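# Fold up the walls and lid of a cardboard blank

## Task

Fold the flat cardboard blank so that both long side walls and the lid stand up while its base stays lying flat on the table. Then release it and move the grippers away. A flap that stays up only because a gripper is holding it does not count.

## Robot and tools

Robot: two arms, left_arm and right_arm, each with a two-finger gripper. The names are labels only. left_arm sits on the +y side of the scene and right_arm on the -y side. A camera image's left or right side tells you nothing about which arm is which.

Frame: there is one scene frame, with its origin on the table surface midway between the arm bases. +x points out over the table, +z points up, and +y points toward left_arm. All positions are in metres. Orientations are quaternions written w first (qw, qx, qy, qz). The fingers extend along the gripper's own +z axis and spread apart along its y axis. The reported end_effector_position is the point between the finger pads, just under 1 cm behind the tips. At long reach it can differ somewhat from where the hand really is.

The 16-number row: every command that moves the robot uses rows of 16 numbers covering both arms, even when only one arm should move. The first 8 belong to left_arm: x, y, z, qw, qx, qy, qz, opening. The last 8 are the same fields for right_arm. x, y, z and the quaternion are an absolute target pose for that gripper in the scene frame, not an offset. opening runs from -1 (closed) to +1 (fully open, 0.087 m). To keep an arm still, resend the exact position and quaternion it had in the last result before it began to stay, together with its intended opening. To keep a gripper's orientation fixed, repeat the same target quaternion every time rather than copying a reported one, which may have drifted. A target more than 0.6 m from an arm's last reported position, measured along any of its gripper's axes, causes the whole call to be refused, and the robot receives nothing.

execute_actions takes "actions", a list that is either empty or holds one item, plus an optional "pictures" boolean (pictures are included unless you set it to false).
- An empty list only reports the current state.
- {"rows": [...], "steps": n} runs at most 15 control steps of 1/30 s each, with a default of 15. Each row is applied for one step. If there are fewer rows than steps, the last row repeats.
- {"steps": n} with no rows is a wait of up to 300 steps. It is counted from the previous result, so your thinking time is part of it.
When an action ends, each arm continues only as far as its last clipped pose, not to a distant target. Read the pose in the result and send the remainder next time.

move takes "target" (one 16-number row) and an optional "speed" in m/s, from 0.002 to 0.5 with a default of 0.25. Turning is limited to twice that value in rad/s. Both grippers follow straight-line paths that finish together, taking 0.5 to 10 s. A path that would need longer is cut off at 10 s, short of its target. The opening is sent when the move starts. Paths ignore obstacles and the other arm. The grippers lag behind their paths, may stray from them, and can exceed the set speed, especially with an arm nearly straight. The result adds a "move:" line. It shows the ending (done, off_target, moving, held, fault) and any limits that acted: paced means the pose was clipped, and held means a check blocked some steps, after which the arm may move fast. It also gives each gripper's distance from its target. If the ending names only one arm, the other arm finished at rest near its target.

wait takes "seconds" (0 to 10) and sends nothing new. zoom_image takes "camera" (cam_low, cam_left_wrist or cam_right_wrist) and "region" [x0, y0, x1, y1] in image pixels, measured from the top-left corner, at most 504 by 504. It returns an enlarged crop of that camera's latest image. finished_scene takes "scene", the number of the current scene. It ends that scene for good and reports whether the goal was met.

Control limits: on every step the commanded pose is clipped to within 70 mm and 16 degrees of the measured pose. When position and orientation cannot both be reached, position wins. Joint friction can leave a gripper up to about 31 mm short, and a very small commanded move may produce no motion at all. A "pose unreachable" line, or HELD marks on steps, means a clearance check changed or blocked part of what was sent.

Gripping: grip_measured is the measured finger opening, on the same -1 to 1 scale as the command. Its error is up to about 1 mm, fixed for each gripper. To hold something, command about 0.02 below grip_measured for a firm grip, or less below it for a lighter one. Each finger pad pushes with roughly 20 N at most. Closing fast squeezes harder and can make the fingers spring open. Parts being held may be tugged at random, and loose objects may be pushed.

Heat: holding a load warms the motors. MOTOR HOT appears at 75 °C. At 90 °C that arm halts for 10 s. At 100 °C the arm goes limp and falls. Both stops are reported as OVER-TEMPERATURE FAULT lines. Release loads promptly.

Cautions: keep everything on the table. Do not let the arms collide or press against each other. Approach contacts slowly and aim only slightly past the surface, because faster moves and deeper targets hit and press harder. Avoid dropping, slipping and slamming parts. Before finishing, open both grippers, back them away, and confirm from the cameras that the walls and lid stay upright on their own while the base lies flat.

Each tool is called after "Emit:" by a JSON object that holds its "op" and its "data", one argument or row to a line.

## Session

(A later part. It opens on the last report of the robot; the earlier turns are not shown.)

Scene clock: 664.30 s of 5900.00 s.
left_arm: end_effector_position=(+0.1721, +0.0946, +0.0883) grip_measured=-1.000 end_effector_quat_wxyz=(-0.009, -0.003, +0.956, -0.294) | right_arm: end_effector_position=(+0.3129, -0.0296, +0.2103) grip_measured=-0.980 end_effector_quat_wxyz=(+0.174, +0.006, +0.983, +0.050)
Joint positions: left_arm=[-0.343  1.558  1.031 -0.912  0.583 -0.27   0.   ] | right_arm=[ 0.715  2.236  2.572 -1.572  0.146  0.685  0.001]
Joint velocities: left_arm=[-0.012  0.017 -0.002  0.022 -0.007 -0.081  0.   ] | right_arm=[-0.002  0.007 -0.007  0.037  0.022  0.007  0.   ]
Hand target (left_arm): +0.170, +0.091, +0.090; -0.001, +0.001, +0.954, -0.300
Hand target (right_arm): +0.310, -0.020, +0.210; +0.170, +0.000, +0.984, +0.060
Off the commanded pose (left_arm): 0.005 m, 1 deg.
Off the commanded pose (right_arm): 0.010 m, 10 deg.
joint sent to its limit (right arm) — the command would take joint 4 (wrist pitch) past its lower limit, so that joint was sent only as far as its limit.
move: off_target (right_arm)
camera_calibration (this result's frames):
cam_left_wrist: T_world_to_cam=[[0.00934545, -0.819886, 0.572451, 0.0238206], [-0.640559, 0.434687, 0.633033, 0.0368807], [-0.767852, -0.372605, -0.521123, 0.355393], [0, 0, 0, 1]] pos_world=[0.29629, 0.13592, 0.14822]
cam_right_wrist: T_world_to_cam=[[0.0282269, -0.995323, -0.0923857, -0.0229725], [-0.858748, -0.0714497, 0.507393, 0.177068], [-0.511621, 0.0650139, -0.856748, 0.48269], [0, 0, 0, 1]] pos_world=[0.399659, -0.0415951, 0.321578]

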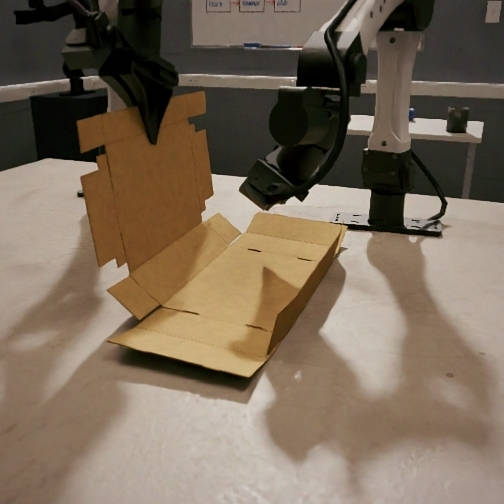

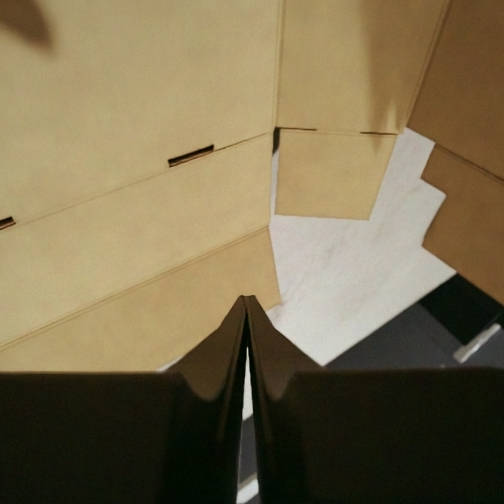

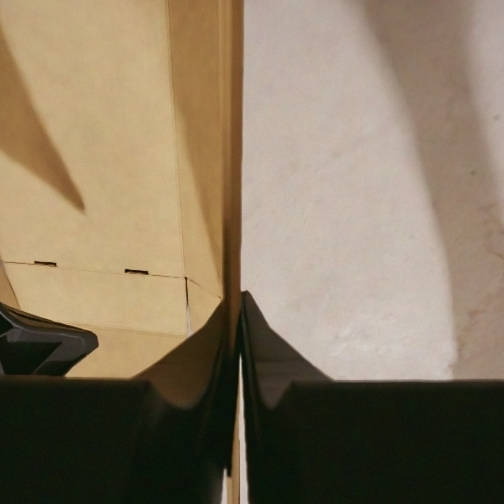

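Emit:
{"op": "move", "data": {
  "target": [0.185,0.095,0.0,0,0,0.954,-0.3,-1,0.31,-0.02,0.21,0.1,0,0.995,0,-1],
  "speed": 0.05
}}

Emit:
{"op": "move", "data": {
  "target": [0.185,0.095,0.0,0,0,0.954,-0.3,-1,0.31,0.04,0.235,0.17,0,0.985,0,-1],
  "speed": 0.03
}}

Scene clock: 676.07 s of 5900.00 s.
left_arm: end_effector_position=(+0.1845, +0.0889, +0.0162) grip_measured=-1.000 end_effector_quat_wxyz=(-0.007, -0.001, +0.951, -0.310) | right_arm: end_effector_position=(+0.3134, -0.0278, +0.2076) grip_measured=-0.979 end_effector_quat_wxyz=(+0.171, +0.006, +0.984, +0.052)
Joint positions: left_arm=[-0.336  1.732  0.887 -0.585  0.617 -0.265  0.   ] | right_arm=[ 0.715  2.243  2.572 -1.568  0.14   0.685  0.001]
Joint velocities: left_arm=[-0.007 -0.007  0.002  0.022  0.007 -0.037  0.   ] | right_arm=[ 0.007 -0.002  0.002 -0.007  0.022 -0.007 -0.001]
Hand target (left_arm): +0.186, +0.095, +0.001; -0.000, +0.000, +0.954, -0.300
Hand target (right_arm): +0.310, -0.020, +0.210; +0.170, +0.000, +0.984, +0.061
Off the commanded pose (left_arm): 0.017 m, 1 deg.
Off the commanded pose (right_arm): 0.009 m, 10 deg.
joint sent to its limit (right arm) — the command would take joint 4 (wrist pitch) past its lower limit, so that joint was sent only as far as its limit.
After step 90, 6.63 s passed at rest.
move: off_target (left_arm, right_arm)
camera_calibration (this result's frames):
cam_left_wrist: T_world_to_cam=[[0.00482331, -0.799478, 0.600676, 0.0588417], [-0.64212, 0.458006, 0.614745, 0.0914624], [-0.766589, -0.388672, -0.511152, 0.326225], [0, 0, 0, 1]] pos_world=[0.308526, 0.131947, 0.0751795]
cam_right_wrist: T_world_to_cam=[[0.0295441, -0.995065, -0.0947295, -0.0213626], [-0.855649, -0.0741674, 0.512216, 0.17703], [-0.516713, 0.0659222, -0.853617, 0.481496], [0, 0, 0, 1]] pos_world=[0.400902, -0.0398687, 0.318312]

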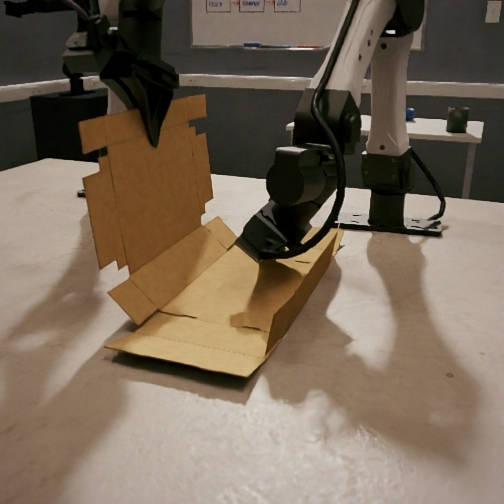

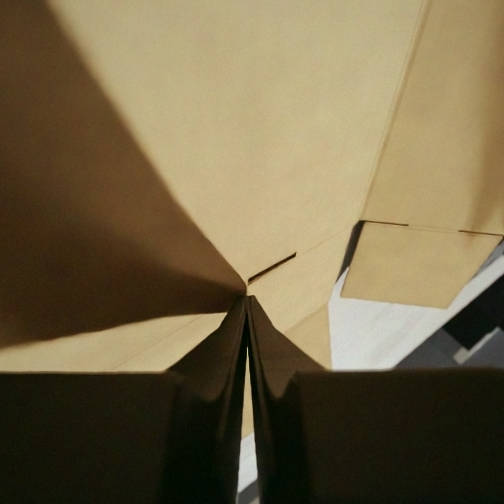

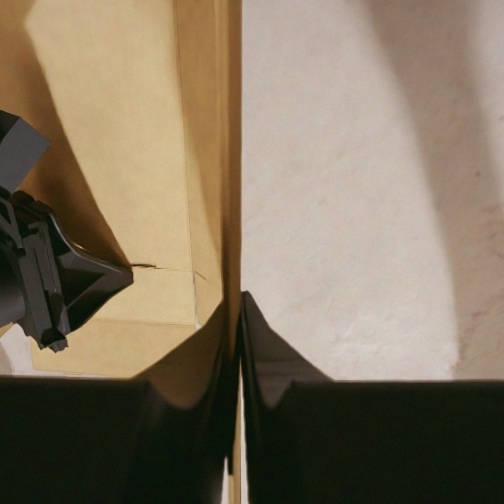

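Scene clock: 678.73 s of 5900.00 s.
left_arm: end_effector_position=(+0.1890, +0.0894, +0.0162) grip_measured=-1.000 end_effector_quat_wxyz=(+0.001, -0.002, +0.950, -0.312) | right_arm: end_effector_position=(+0.3124, +0.0242, +0.2281) grip_measured=-0.945 end_effector_quat_wxyz=(+0.259, -0.031, +0.963, +0.064)
Joint positions: left_arm=[-0.33   1.732  0.887 -0.569  0.618 -0.265  0.   ] | right_arm=[ 0.847  2.353  2.824 -1.571  0.274  0.699  0.002]
Joint velocities: left_arm=[-0.007 -0.027 -0.002 -0.022  0.037 -0.037  0.   ] | right_arm=[-0.012 -0.002 -0.012 -0.051 -0.066 -0.007 -0.   ]
Hand target (left_arm): +0.185, +0.095, +0.001; -0.001, +0.000, +0.954, -0.300
Hand target (right_arm): +0.310, +0.039, +0.235; +0.266, -0.006, +0.960, +0.092
Off the commanded pose (left_arm): 0.018 m, 2 deg.
Off the commanded pose (right_arm): 0.017 m, 13 deg.
elbow stopped short (right arm): the move would have taken joint 3 (elbow) straighter than the controller allows; a more bent joint 3 avoids this.
move: off_target (left_arm, right_arm)
camera_calibration (this result's frames):
cam_left_wrist: T_world_to_cam=[[0.000124689, -0.796648, 0.604443, 0.0598776], [-0.654843, 0.456752, 0.602128, 0.0968303], [-0.755765, -0.39589, -0.521623, 0.328684], [0, 0, 0, 1]] pos_world=[0.311809, 0.133597, 0.0769521]
cam_right_wrist: T_world_to_cam=[[0.113579, -0.988967, -0.0950977, 0.00601597], [-0.927662, -0.139834, 0.34625, 0.23144], [-0.355728, 0.0488917, -0.93331, 0.463303], [0, 0, 0, 1]] pos_world=[0.378825, 0.0156611, 0.352841]

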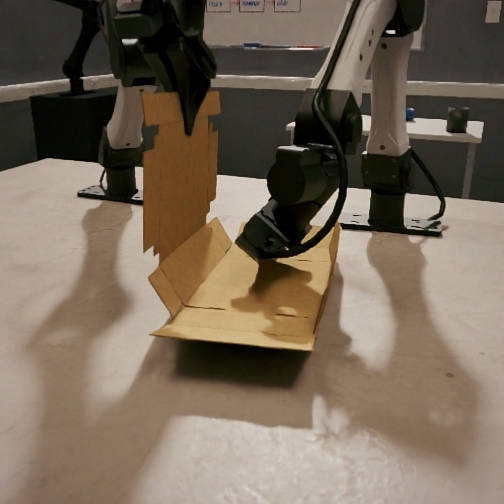

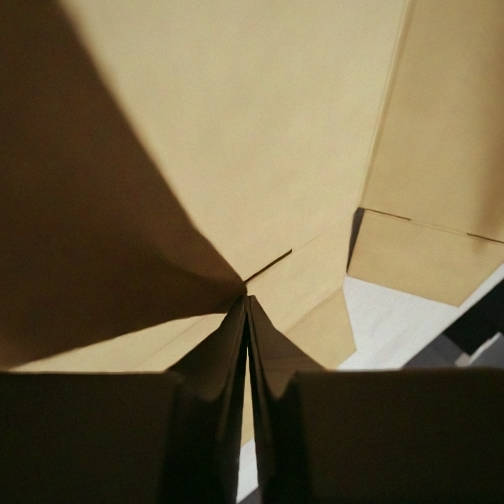

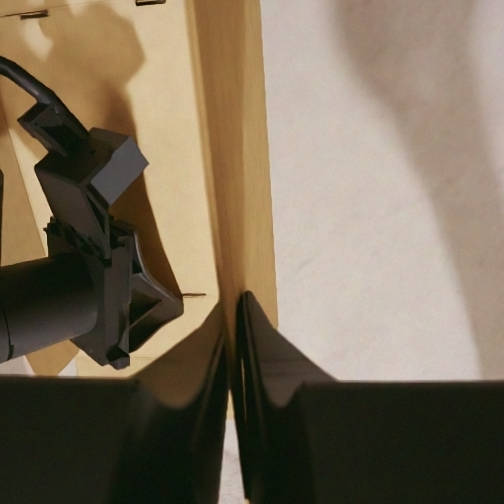

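Emit:
{"op": "move", "data": {
  "target": [0.185,0.095,0.0,0,0,0.954,-0.3,-1,0.31,-0.04,0.205,0.1,0,0.995,0,-1],
  "speed": 0.04
}}

Emit:
{"op": "move", "data": {
  "target": [0.25,0.10,0.06,0,0,0.924,-0.383,-1,0.31,-0.04,0.205,0.1,0,0.995,0,-1],
  "speed": 0.08
}}

Emit:
{"op": "move", "data": {
  "target": [0.31,0.065,0.0,0,0,0.924,-0.383,-1,0.31,-0.04,0.205,0.1,0,0.995,0,-1],
  "speed": 0.05
}}

Scene clock: 703.13 s of 5900.00 s.
left_arm: end_effector_position=(+0.1867, +0.0888, +0.0162) grip_measured=-1.000 end_effector_quat_wxyz=(-0.003, -0.002, +0.949, -0.315) | right_arm: end_effector_position=(+0.3164, -0.0326, +0.2008) grip_measured=-0.979 end_effector_quat_wxyz=(+0.167, +0.002, +0.985, +0.044)
Joint positions: left_arm=[-0.33   1.732  0.883 -0.571  0.626 -0.265  0.   ] | right_arm=[ 0.705  2.24   2.539 -1.553  0.143  0.668  0.001]
Joint velocities: left_arm=[-0.022 -0.002  0.002 -0.037  0.022 -0.066  0.   ] | right_arm=[ 0.002 -0.002 -0.007 -0.022 -0.022 -0.007 -0.001]
Hand target (left_arm): +0.185, +0.095, +0.001; -0.001, +0.000, +0.954, -0.300
Hand target (right_arm): +0.309, -0.039, +0.204; +0.154, +0.001, +0.987, +0.044
Off the commanded pose (left_arm): 0.017 m, 2 deg.
Off the commanded pose (right_arm): 0.011 m, 9 deg.
joint sent to its limit (right arm) — the command would take joint 4 (wrist pitch) past its lower limit, so that joint was sent only as far as its limit.
After step 90, 16.73 s passed at rest.
move: off_target (left_arm, right_arm)
camera_calibration (this result's frames):
cam_left_wrist: T_world_to_cam=[[0.00400306, -0.792775, 0.609501, 0.0582531], [-0.649455, 0.461404, 0.604413, 0.0941179], [-0.76039, -0.398262, -0.513025, 0.327581], [0, 0, 0, 1]] pos_world=[0.309981, 0.133218, 0.0756657]
cam_right_wrist: T_world_to_cam=[[0.0341315, -0.996386, -0.0777825, -0.031817], [-0.851021, -0.0697826, 0.520474, 0.179728], [-0.524021, 0.0484301, -0.850328, 0.478671], [0, 0, 0, 1]] pos_world=[0.404872, -0.0423421, 0.311008]

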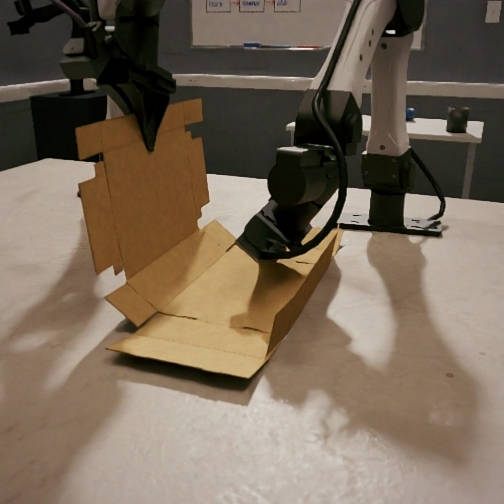

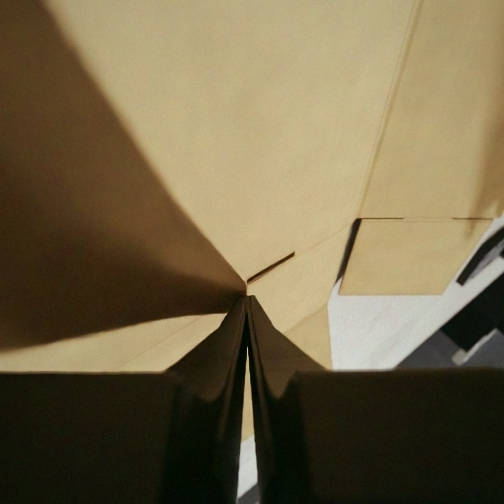

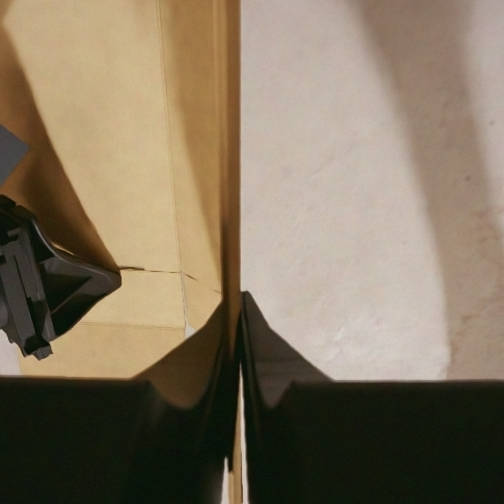

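Scene clock: 704.70 s of 5900.00 s.
left_arm: end_effector_position=(+0.2448, +0.0981, +0.0588) grip_measured=-1.000 end_effector_quat_wxyz=(+0.002, +0.001, +0.926, -0.379) | right_arm: end_effector_position=(+0.3161, -0.0318, +0.2009) grip_measured=-0.979 end_effector_quat_wxyz=(+0.166, +0.002, +0.985, +0.046)
Joint positions: left_arm=[-0.214  1.868  1.186 -0.79   0.772 -0.133  0.   ] | right_arm=[ 0.705  2.24   2.539 -1.552  0.138  0.668  0.001]
Joint velocities: left_arm=[-0.007 -0.022 -0.007 -0.007 -0.037 -0.051  0.   ] | right_arm=[-0.007 -0.012 -0.002  0.022  0.022 -0.037 -0.   ]
Hand target (left_arm): +0.249, +0.100, +0.061; +0.001, -0.000, +0.924, -0.382
Hand target (right_arm): +0.310, -0.040, +0.204; +0.154, +0.000, +0.987, +0.045
Off the commanded pose (left_arm): 0.006 m, 1 deg.
Off the commanded pose (right_arm): 0.011 m, 9 deg.
joint sent to its limit (right arm) — the command would take joint 4 (wrist pitch) past its lower limit, so that joint was sent only as far as its limit.
move: off_target (right_arm)
camera_calibration (this result's frames):
cam_left_wrist: T_world_to_cam=[[-0.005625, -0.703447, 0.710725, 0.0270685], [-0.654816, 0.539751, 0.529041, 0.099891], [-0.755767, -0.462419, -0.463665, 0.399634], [0, 0, 0, 1]] pos_world=[0.367593, 0.149923, 0.113212]
cam_right_wrist: T_world_to_cam=[[0.0355036, -0.995983, -0.0822082, -0.0304758], [-0.849815, -0.0733748, 0.52195, 0.178678], [-0.525885, 0.0513306, -0.849006, 0.478917], [0, 0, 0, 1]] pos_world=[0.40478, -0.0418261, 0.310837]

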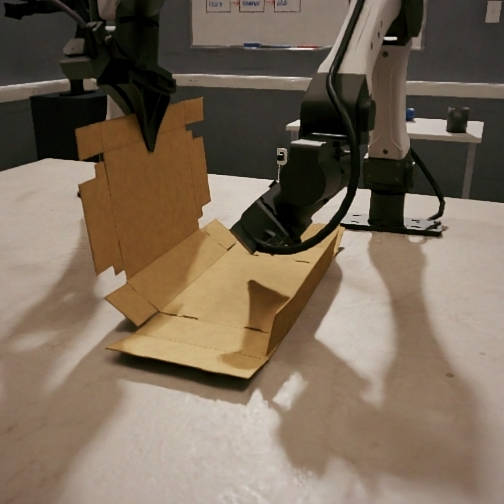

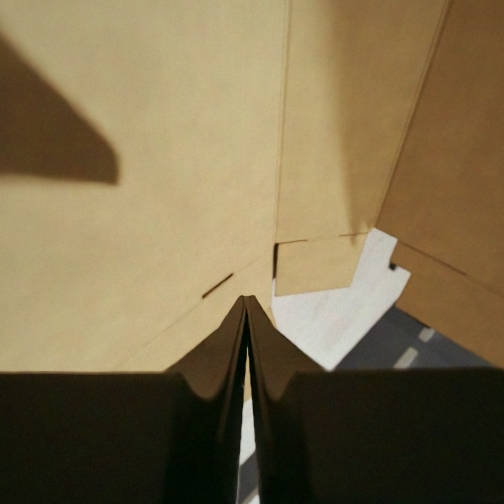

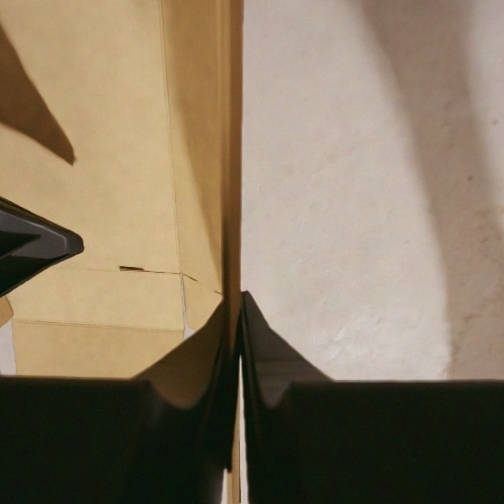

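Scene clock: 706.83 s of 5900.00 s.
left_arm: end_effector_position=(+0.2908, +0.0668, +0.0186) grip_measured=-1.000 end_effector_quat_wxyz=(-0.034, -0.017, +0.915, -0.403) | right_arm: end_effector_position=(+0.3225, -0.0397, +0.2009) grip_measured=-0.980 end_effector_quat_wxyz=(+0.173, +0.010, +0.984, +0.036)
Joint positions: left_arm=[-0.264  2.154  1.388 -0.718  0.828 -0.221  0.   ] | right_arm=[ 0.691  2.24   2.539 -1.552  0.161  0.668  0.001]
Joint velocities: left_arm=[ 0.002  0.007  0.002  0.022 -0.022 -0.095  0.   ] | right_arm=[ 0.022 -0.017 -0.007 -0.037  0.037 -0.007 -0.001]
Hand target (left_arm): +0.310, +0.065, +0.003; -0.000, -0.000, +0.923, -0.384
Hand target (right_arm): +0.310, -0.040, +0.204; +0.155, -0.000, +0.987, +0.044
Off the commanded pose (left_arm): 0.027 m, 5 deg.
Off the commanded pose (right_arm): 0.013 m, 9 deg.
joint sent to its limit (right arm) — the command would take joint 4 (wrist pitch) past its lower limit, so that joint was sent only as far as its limit.
move: off_target (left_arm, right_arm)
camera_calibration (this result's frames):
cam_left_wrist: T_world_to_cam=[[0.0573925, -0.664969, 0.744663, 0.0123076], [-0.614676, 0.564218, 0.551209, 0.154484], [-0.786689, -0.489361, -0.376359, 0.410354], [0, 0, 0, 1]] pos_world=[0.417072, 0.121833, 0.0601226]
cam_right_wrist: T_world_to_cam=[[0.0157965, -0.997741, -0.0652891, -0.0356771], [-0.858013, -0.0470532, 0.511469, 0.189296], [-0.513386, 0.0479395, -0.856818, 0.480087], [0, 0, 0, 1]] pos_world=[0.409452, -0.0497047, 0.312198]

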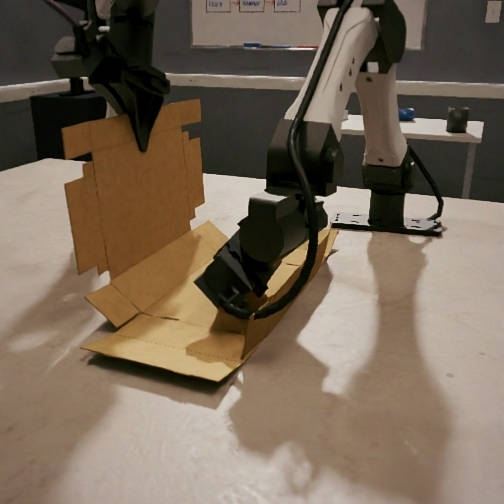

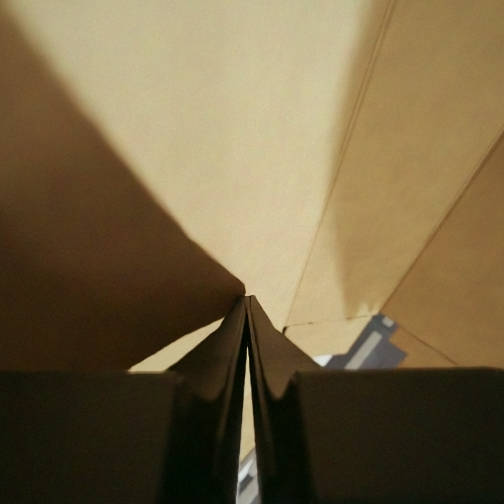

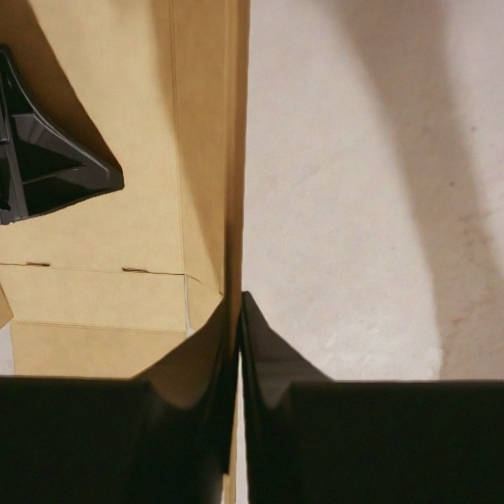

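Emit:
{"op": "move", "data": {
  "target": [0.30,-0.07,0.0,0,0,0.924,-0.383,-1,0.31,-0.09,0.235,0.1,0,0.995,0,-1],
  "speed": 0.03
}}

Scene clock: 714.57 s of 5900.00 s.
left_arm: end_effector_position=(+0.2866, -0.0611, +0.0213) grip_measured=-1.000 end_effector_quat_wxyz=(-0.028, -0.006, +0.915, -0.401) | right_arm: end_effector_position=(+0.3211, -0.0988, +0.2215) grip_measured=-0.969 end_effector_quat_wxyz=(+0.176, -0.003, +0.984, +0.005)
Joint positions: left_arm=[-0.571  2.197  1.455 -0.437  0.751 -0.622  0.   ] | right_arm=[ 0.6    2.11   2.416 -1.571  0.182  0.547  0.001]
Joint velocities: left_arm=[-0.002  0.002 -0.012 -0.022  0.066 -0.037  0.   ] | right_arm=[ 0.012 -0.002 -0.012  0.007  0.022 -0.007 -0.   ]
Hand target (left_arm): +0.297, -0.070, +0.003; -0.003, +0.001, +0.923, -0.385
Hand target (right_arm): +0.309, -0.090, +0.234; +0.170, -0.004, +0.984, +0.042
Off the commanded pose (left_arm): 0.027 m, 4 deg.
Off the commanded pose (right_arm): 0.020 m, 9 deg.
joint sent to its limit (right arm) — the command would take joint 4 (wrist pitch) past its lower limit, so that joint was sent only as far as its limit.
move: off_target (left_arm, right_arm)
camera_calibration (this result's frames):
cam_left_wrist: T_world_to_cam=[[0.0328641, -0.667328, 0.744039, -0.0676518], [-0.616005, 0.572709, 0.540871, 0.223671], [-0.787057, -0.476107, -0.392256, 0.346764], [0, 0, 0, 1]] pos_world=[0.412928, -0.00814768, 0.0653785]
cam_right_wrist: T_world_to_cam=[[0.031391, -0.999507, -0.000281693, -0.11286], [-0.86107, -0.0271863, 0.507759, 0.178574], [-0.507516, -0.0156965, -0.861499, 0.492735], [0, 0, 0, 1]] pos_world=[0.407379, -0.100215, 0.333786]

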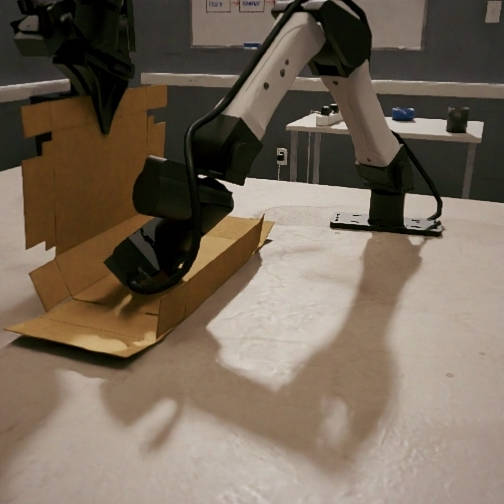

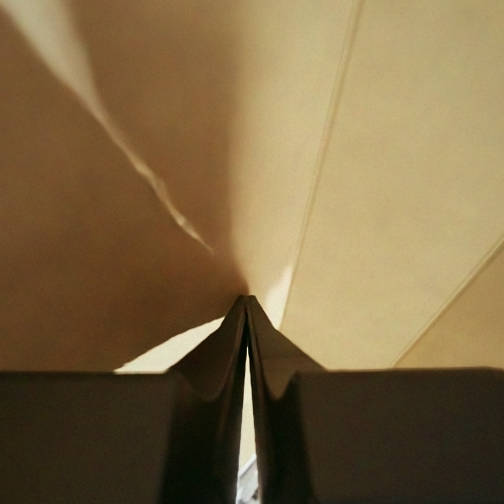

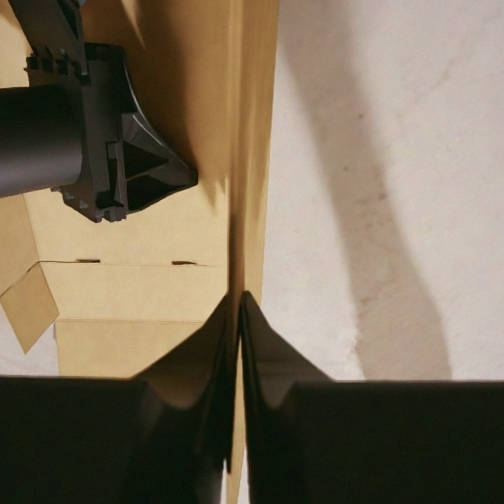

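Working. Continue.

Emit:
{"op": "move", "data": {
  "target": [0.29,-0.11,0.0,0,0,0.924,-0.383,-1,0.31,-0.07,0.25,0.17,0,0.985,0,-1],
  "speed": 0.025
}}

Scene clock: 719.53 s of 5900.00 s.
left_arm: end_effector_position=(+0.2893, -0.0995, +0.0253) grip_measured=-1.000 end_effector_quat_wxyz=(-0.008, -0.004, +0.915, -0.404) | right_arm: end_effector_position=(+0.3194, -0.0918, +0.2274) grip_measured=-0.952 end_effector_quat_wxyz=(+0.205, -0.015, +0.978, -0.019)
Joint positions: left_arm=[-0.651  2.219  1.502 -0.357  0.697 -0.724  0.   ] | right_arm=[ 0.651  2.11   2.433 -1.571  0.265  0.558  0.002]
Joint velocities: left_arm=[ 0.012 -0.007 -0.007 -0.037  0.037 -0.022  0.   ] | right_arm=[ 0.017 -0.012  0.002 -0.007  0.037  0.022 -0.   ]
Hand target (left_arm): +0.288, -0.109, +0.002; -0.001, +0.000, +0.924, -0.383
Hand target (right_arm): +0.309, -0.072, +0.250; +0.219, -0.007, +0.975, +0.033
Off the commanded pose (left_arm): 0.027 m, 3 deg.
Off the commanded pose (right_arm): 0.033 m, 5 deg.
joint sent to its limit (right arm) — the command would take joint 4 (wrist pitch) past its lower limit, so that joint was sent only as far as its limit.
move: off_target (left_arm, right_arm)
camera_calibration (this result's frames):
cam_left_wrist: T_world_to_cam=[[0.0106846, -0.664047, 0.747614, -0.0896215], [-0.643886, 0.567456, 0.513229, 0.253457], [-0.765047, -0.486862, -0.421508, 0.32551], [0, 0, 0, 1]] pos_world=[0.413185, -0.0448601, 0.0741259]
cam_right_wrist: T_world_to_cam=[[0.0445451, -0.997604, 0.0529327, -0.121909], [-0.889387, -0.0154703, 0.456892, 0.196012], [-0.454979, -0.0674299, -0.887946, 0.481554], [0, 0, 0, 1]] pos_world=[0.398858, -0.0861136, 0.34449]

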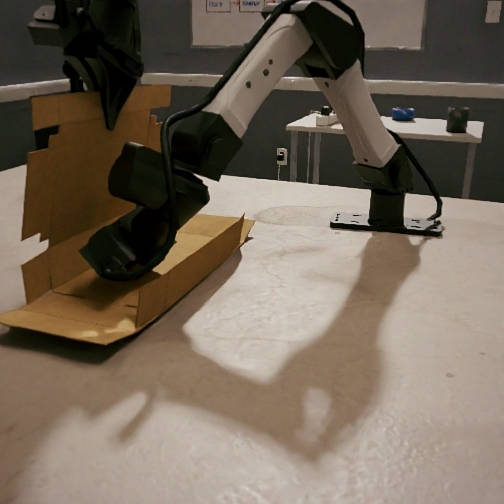

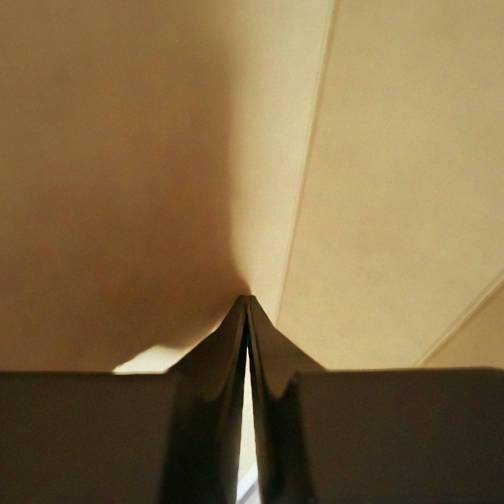

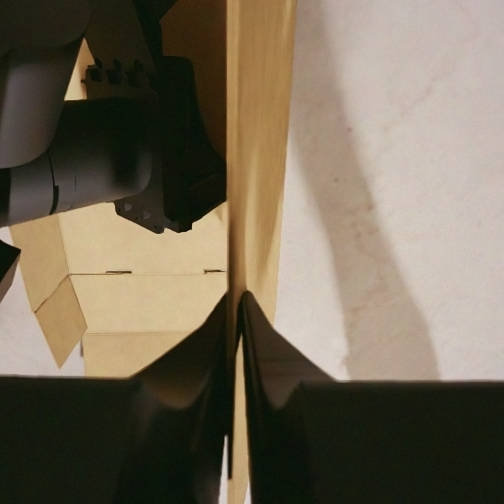

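Emit:
{"op": "move", "data": {
  "target": [0.29,-0.11,0.0,0,0,0.924,-0.383,-1,0.31,-0.10,0.225,0.17,0,0.97,0.17,-1],
  "speed": 0.02
}}

Scene clock: 736.50 s of 5900.00 s.
left_arm: end_effector_position=(+0.2869, -0.0999, +0.0216) grip_measured=-1.000 end_effector_quat_wxyz=(-0.013, -0.005, +0.917, -0.399) | right_arm: end_effector_position=(+0.3237, -0.1219, +0.2188) grip_measured=-0.934 end_effector_quat_wxyz=(+0.190, +0.009, +0.976, +0.108)
Joint positions: left_arm=[-0.655  2.226  1.502 -0.363  0.693 -0.726  0.   ] | right_arm=[ 0.464  1.862  2.002 -1.271 -0.026  0.471  0.003]
Joint velocities: left_arm=[-0.017 -0.007  0.002  0.037  0.066  0.022  0.   ] | right_arm=[-0.007 -0.002 -0.012 -0.081  0.066 -0.037  0.   ]
Hand target (left_arm): +0.289, -0.109, +0.001; -0.000, +0.000, +0.924, -0.383
Hand target (right_arm): +0.309, -0.101, +0.226; +0.169, -0.001, +0.971, +0.166
Off the commanded pose (left_arm): 0.024 m, 3 deg.
Off the commanded pose (right_arm): 0.027 m, 8 deg.
After step 90, 4.10 s passed at rest.
move: off_target (left_arm, right_arm)
camera_calibration (this result's frames):
cam_left_wrist: T_world_to_cam=[[0.0175369, -0.670867, 0.741371, -0.0896225], [-0.637966, 0.563423, 0.524932, 0.251599], [-0.769865, -0.482175, -0.41811, 0.323703], [0, 0, 0, 1]] pos_world=[0.411291, -0.0457998, 0.0697143]
cam_right_wrist: T_world_to_cam=[[0.0456443, -0.977846, -0.204287, -0.0933803], [-0.874485, -0.137969, 0.465017, 0.181688], [-0.4829, 0.157421, -0.86141, 0.504496], [0, 0, 0, 1]] pos_world=[0.406767, -0.145662, 0.331013]

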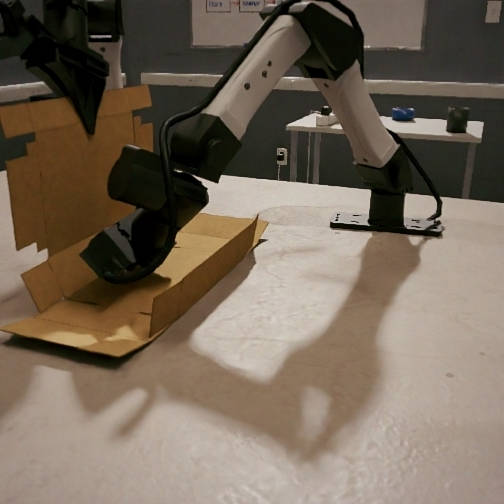

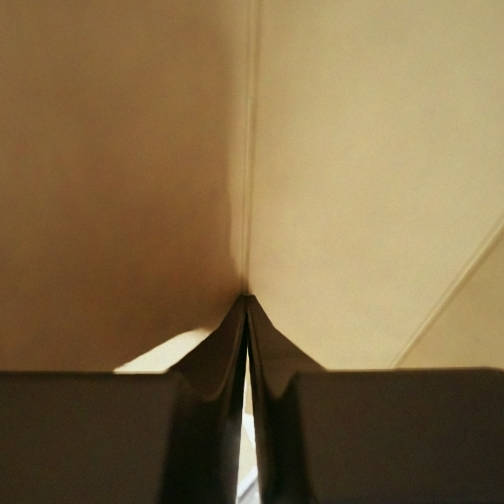

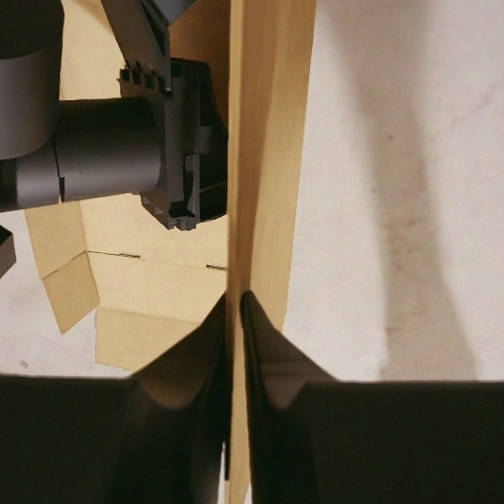

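Emit:
{"op": "move", "data": {
  "target": [0.29,0.03,0.0,0,0,0.924,-0.383,-1,0.31,-0.10,0.18,0,0,0.966,0.259,-1],
  "speed": 0.04
}}

Emit:
{"op": "move", "data": {
  "target": [0.29,0.03,0.0,0,0,0.924,-0.383,-1,0.31,-0.175,0.11,0,0,0.866,0.5,-1],
  "speed": 0.04
}}

Emit:
{"op": "move", "data": {
  "target": [0.29,0.03,0.0,0,0,0.924,-0.383,-1,0.31,-0.175,0.11,0,0,0.866,0.5,-0.3],
  "speed": 0.04
}}

Emit:
{"op": "move", "data": {
  "target": [0.29,0.03,0.0,0,0,0.924,-0.383,-1,0.31,-0.22,0.04,0,0,0.866,0.5,-0.3],
  "speed": 0.04
}}

Emit:
{"op": "move", "data": {
  "target": [0.29,0.03,0.0,0,0,0.924,-0.383,-1,0.31,-0.31,0.04,0,0,0.906,0.423,-0.3],
  "speed": 0.04
}}

Scene clock: 753.43 s of 5900.00 s.
left_arm: end_effector_position=(+0.2895, +0.0130, +0.0189) grip_measured=-1.000 end_effector_quat_wxyz=(-0.017, +0.003, +0.906, -0.423) | right_arm: end_effector_position=(+0.3224, -0.1090, +0.1825) grip_measured=-0.979 end_effector_quat_wxyz=(+0.038, +0.011, +0.970, +0.238)
Joint positions: left_arm=[-0.39   2.145  1.348 -0.512  0.844 -0.382  0.   ] | right_arm=[ 0.337  2.031  2.04  -1.336 -0.426  0.394  0.001]
Joint velocities: left_arm=[ 0.002 -0.017  0.002 -0.007 -0.022  0.051  0.   ] | right_arm=[ 0.002 -0.007 -0.012 -0.022 -0.066 -0.037 -0.001]
Hand target (left_arm): +0.292, +0.030, -0.000; -0.001, +0.000, +0.924, -0.383
Hand target (right_arm): +0.311, -0.100, +0.182; +0.002, +0.003, +0.966, +0.259
Off the commanded pose (left_arm): 0.025 m, 5 deg.
Off the commanded pose (right_arm): 0.016 m, 5 deg.
After step 90, 7.57 s passed at rest.
move: off_target (left_arm, right_arm)
camera_calibration (this result's frames):
cam_left_wrist: T_world_to_cam=[[0.00757817, -0.631783, 0.775108, -0.0101858], [-0.626005, 0.601453, 0.496358, 0.18772], [-0.779782, -0.488984, -0.390941, 0.381418], [0, 0, 0, 1]] pos_world=[0.415014, 0.0671672, 0.0638308]
cam_right_wrist: T_world_to_cam=[[0.0219877, -0.887096, -0.461062, -0.0237325], [-0.690808, -0.346853, 0.634411, 0.0864122], [-0.722704, 0.304556, -0.62044, 0.519949], [0, 0, 0, 1]] pos_world=[0.435985, -0.149434, 0.256834]

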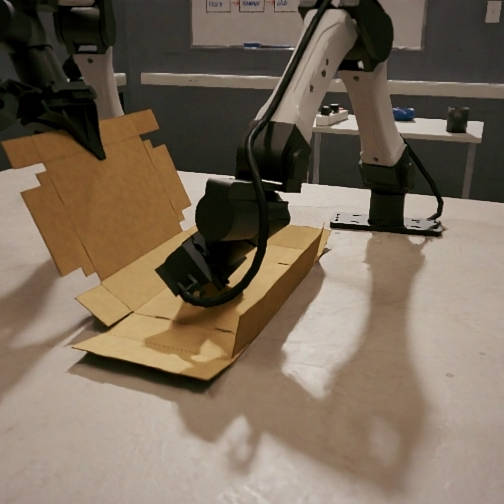

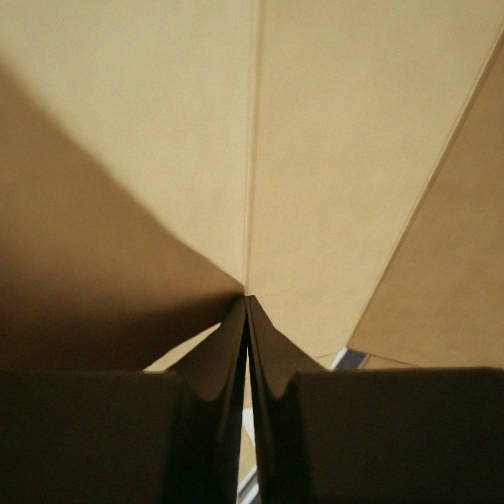

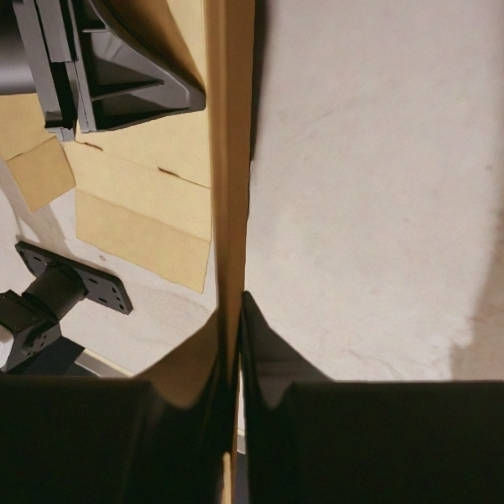

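Scene clock: 760.80 s of 5900.00 s.
left_arm: end_effector_position=(+0.2888, +0.0131, +0.0189) grip_measured=-1.000 end_effector_quat_wxyz=(-0.018, +0.005, +0.906, -0.423) | right_arm: end_effector_position=(+0.3230, -0.1770, +0.1168) grip_measured=-0.979 end_effector_quat_wxyz=(+0.027, +0.000, +0.872, +0.489)
Joint positions: left_arm=[-0.39   2.145  1.348 -0.515  0.846 -0.377  0.   ] | right_arm=[-0.01   2.038  1.536 -1.026 -1.023 -0.004  0.001]
Joint velocities: left_arm=[ 0.002 -0.007 -0.002 -0.007 -0.037  0.022  0.   ] | right_arm=[-0.012 -0.022 -0.017  0.007  0.007 -0.037 -0.001]
Hand target (left_arm): +0.290, +0.030, +0.001; -0.003, +0.001, +0.924, -0.383
Hand target (right_arm): +0.311, -0.174, +0.111; +0.002, +0.001, +0.866, +0.499
Off the commanded pose (left_arm): 0.025 m, 5 deg.
Off the commanded pose (right_arm): 0.015 m, 3 deg.
move: off_target (left_arm, right_arm)
camera_calibration (this result's frames):
cam_left_wrist: T_world_to_cam=[[0.00459429, -0.630915, 0.775838, -0.00931932], [-0.623971, 0.60447, 0.495253, 0.186598], [-0.781434, -0.486376, -0.390896, 0.381428], [0, 0, 0, 1]] pos_world=[0.414535, 0.0668446, 0.0639155]
cam_right_wrist: T_world_to_cam=[[0.0505611, -0.522526, -0.851123, -0.0135537], [-0.666513, -0.652322, 0.360883, 0.0748904], [-0.743777, 0.549038, -0.381252, 0.522419], [0, 0, 0, 1]] pos_world=[0.439164, -0.245057, 0.160611]

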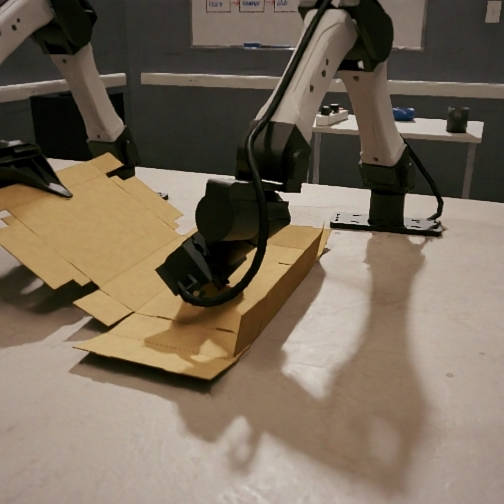

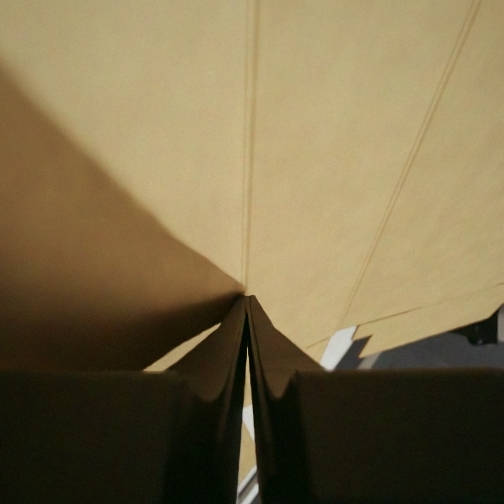

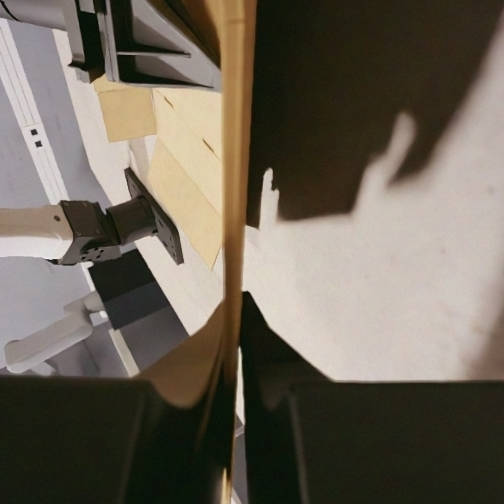

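Scene clock: 762.23 s of 5900.00 s.
left_arm: end_effector_position=(+0.2888, +0.0130, +0.0191) grip_measured=-1.000 end_effector_quat_wxyz=(-0.018, +0.005, +0.906, -0.424) | right_arm: end_effector_position=(+0.3177, -0.1766, +0.1183) grip_measured=-0.300 end_effector_quat_wxyz=(+0.022, -0.008, +0.869, +0.494)
Joint positions: left_arm=[-0.39   2.145  1.348 -0.515  0.847 -0.377  0.   ] | right_arm=[-0.01   2.038  1.536 -1.057 -1.034 -0.04   0.031]
Joint velocities: left_arm=[-0.002  0.017 -0.017 -0.066 -0.022 -0.007  0.   ] | right_arm=[-0.017  0.017  0.002  0.022  0.022 -0.007  0.   ]
Hand target (left_arm): +0.290, +0.030, +0.001; -0.002, +0.001, +0.924, -0.384
Hand target (right_arm): +0.310, -0.175, +0.110; +0.000, +0.001, +0.866, +0.500
Off the commanded pose (left_arm): 0.026 m, 6 deg.
Off the commanded pose (right_arm): 0.011 m, 3 deg.
move: off_target (left_arm, right_arm)
camera_calibration (this result's frames):
cam_left_wrist: T_world_to_cam=[[0.00463931, -0.630089, 0.776509, -0.00954302], [-0.623648, 0.605181, 0.494793, 0.186445], [-0.781692, -0.486564, -0.390146, 0.381445], [0, 0, 0, 1]] pos_world=[0.414492, 0.0667512, 0.0639777]
cam_right_wrist: T_world_to_cam=[[0.0601199, -0.512461, -0.856603, -0.0123906], [-0.653851, -0.668638, 0.354122, 0.0649868], [-0.754231, 0.538801, -0.375272, 0.519707], [0, 0, 0, 1]] pos_world=[0.435216, -0.242915, 0.161404]

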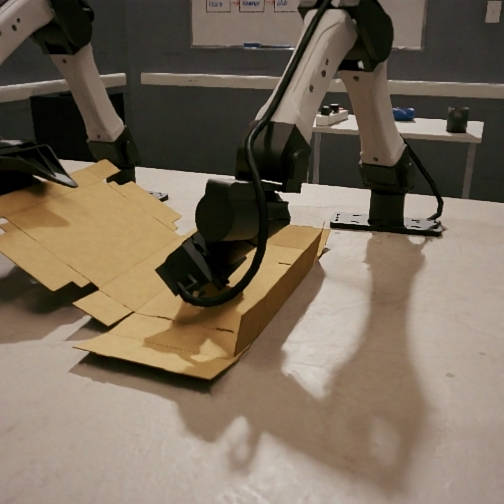

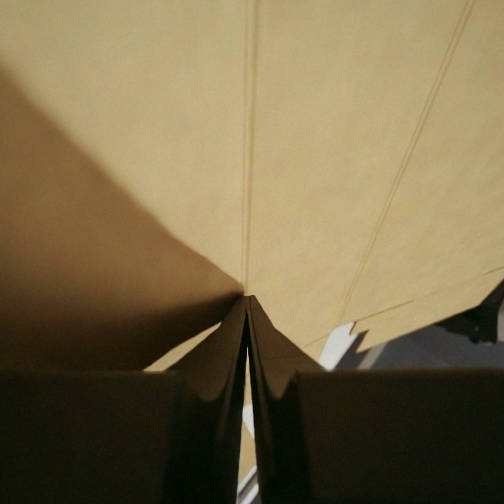

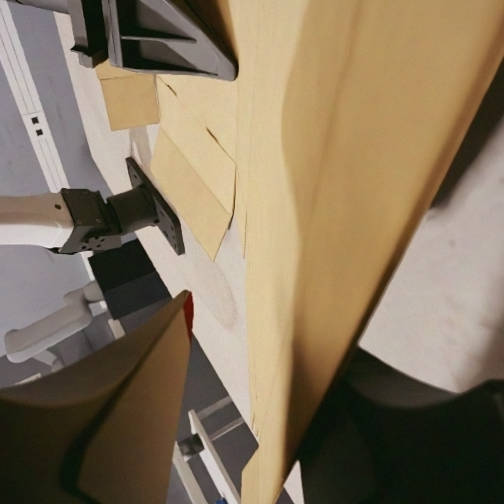

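Scene clock: 764.77 s of 5900.00 s.
left_arm: end_effector_position=(+0.2888, +0.0130, +0.0191) grip_measured=-1.000 end_effector_quat_wxyz=(-0.018, +0.005, +0.906, -0.424) | right_arm: end_effector_position=(+0.3161, -0.2164, +0.0469) grip_measured=-0.300 end_effector_quat_wxyz=(+0.010, -0.007, +0.867, +0.499)
Joint positions: left_arm=[-0.39   2.145  1.348 -0.515  0.847 -0.377  0.   ] | right_arm=[-0.115  2.218  1.501 -1.057 -1.033 -0.264  0.031]
Joint velocities: left_arm=[ 0.002 -0.007 -0.007 -0.051 -0.066  0.037  0.   ] | right_arm=[-0.022  0.007  0.007 -0.081  0.051  0.007 -0.001]
Hand target (left_arm): +0.290, +0.030, +0.001; -0.003, +0.001, +0.924, -0.383
Hand target (right_arm): +0.310, -0.219, +0.040; +0.001, +0.001, +0.866, +0.500
Off the commanded pose (left_arm): 0.026 m, 6 deg.
Off the commanded pose (right_arm): 0.010 m, 1 deg.
move: off_target (left_arm)
camera_calibration (this result's frames):
cam_left_wrist: T_world_to_cam=[[0.00502049, -0.630099, 0.776499, -0.00966865], [-0.623651, 0.605021, 0.494984, 0.186444], [-0.781687, -0.486749, -0.389924, 0.381441], [0, 0, 0, 1]] pos_world=[0.414493, 0.0667711, 0.0639539]
cam_right_wrist: T_world_to_cam=[[0.0471451, -0.502051, -0.863552, -0.0871118], [-0.639732, -0.679126, 0.359903, 0.0555686], [-0.767151, 0.535474, -0.353195, 0.515445], [0, 0, 0, 1]] pos_world=[0.43508, -0.282004, 0.086828]

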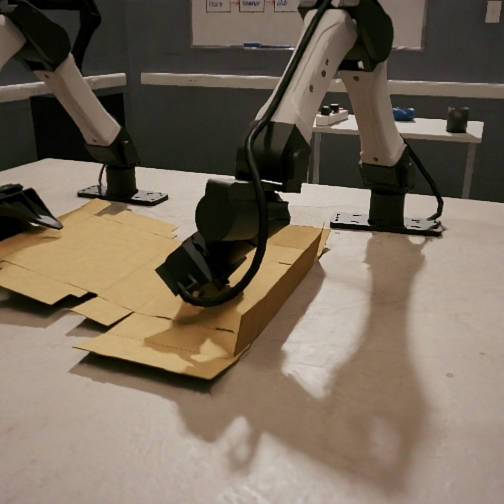

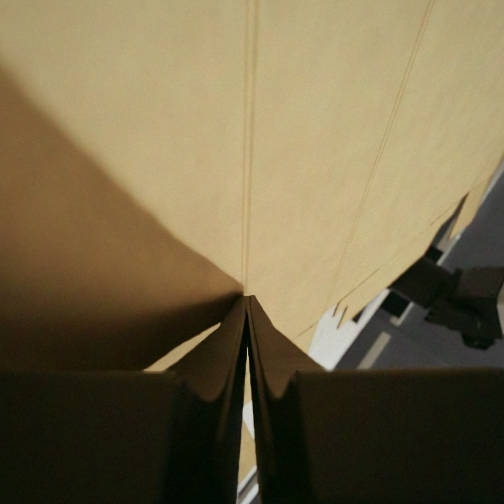

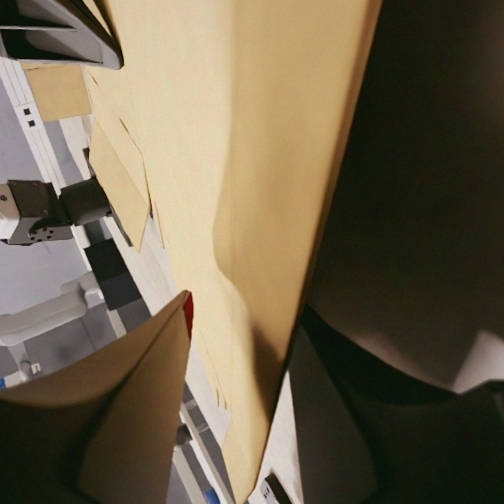

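Scene clock: 767.47 s of 5900.00 s.
left_arm: end_effector_position=(+0.2887, +0.0129, +0.0192) grip_measured=-1.000 end_effector_quat_wxyz=(-0.018, +0.005, +0.905, -0.424) | right_arm: end_effector_position=(+0.3060, -0.3044, +0.0400) grip_measured=-0.300 end_effector_quat_wxyz=(-0.000, +0.001, +0.906, +0.424)
Joint positions: left_arm=[-0.39   2.145  1.348 -0.515  0.847 -0.377  0.   ] | right_arm=[-0.297  2.262  1.635 -1.298 -0.82  -0.467  0.031]
Joint velocities: left_arm=[-0.007  0.017 -0.002  0.051  0.051  0.022  0.   ] | right_arm=[0.012 0.002 0.012 0.007 0.007 0.022 0.   ]
Hand target (left_arm): +0.290, +0.030, +0.001; -0.003, +0.001, +0.923, -0.384
Hand target (right_arm): +0.309, -0.310, +0.040; +0.001, +0.001, +0.907, +0.422
Off the commanded pose (left_arm): 0.026 m, 6 deg.
Off the commanded pose (right_arm): 0.007 m, 0 deg.
move: off_target (left_arm)
camera_calibration (this result's frames):
cam_left_wrist: T_world_to_cam=[[0.00503559, -0.629823, 0.776722, -0.00974324], [-0.623543, 0.605258, 0.49483, 0.186393], [-0.781773, -0.486811, -0.389674, 0.381447], [0, 0, 0, 1]] pos_world=[0.414478, 0.06674, 0.0639746]
cam_right_wrist: T_world_to_cam=[[0.0223595, -0.640233, -0.767855, -0.175116], [-0.632406, -0.603916, 0.485127, 0.00749816], [-0.774315, 0.474749, -0.41839, 0.538779], [0, 0, 0, 1]] pos_world=[0.425842, -0.363371, 0.0873191]

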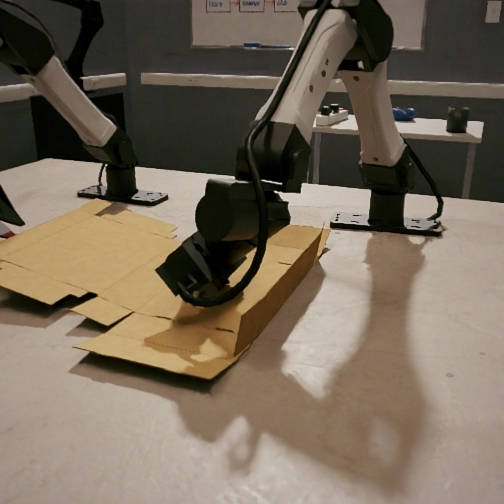

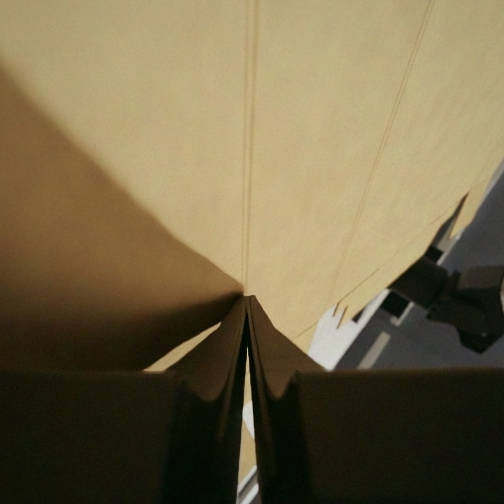

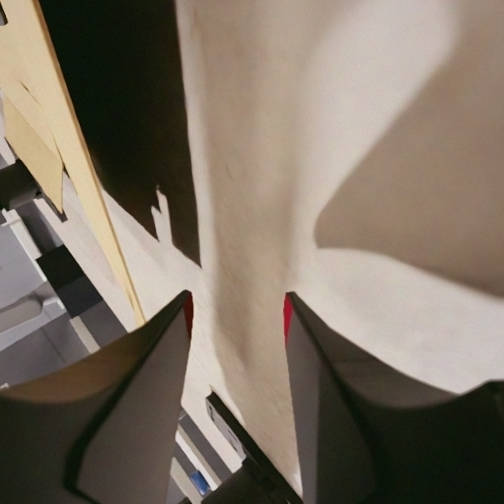

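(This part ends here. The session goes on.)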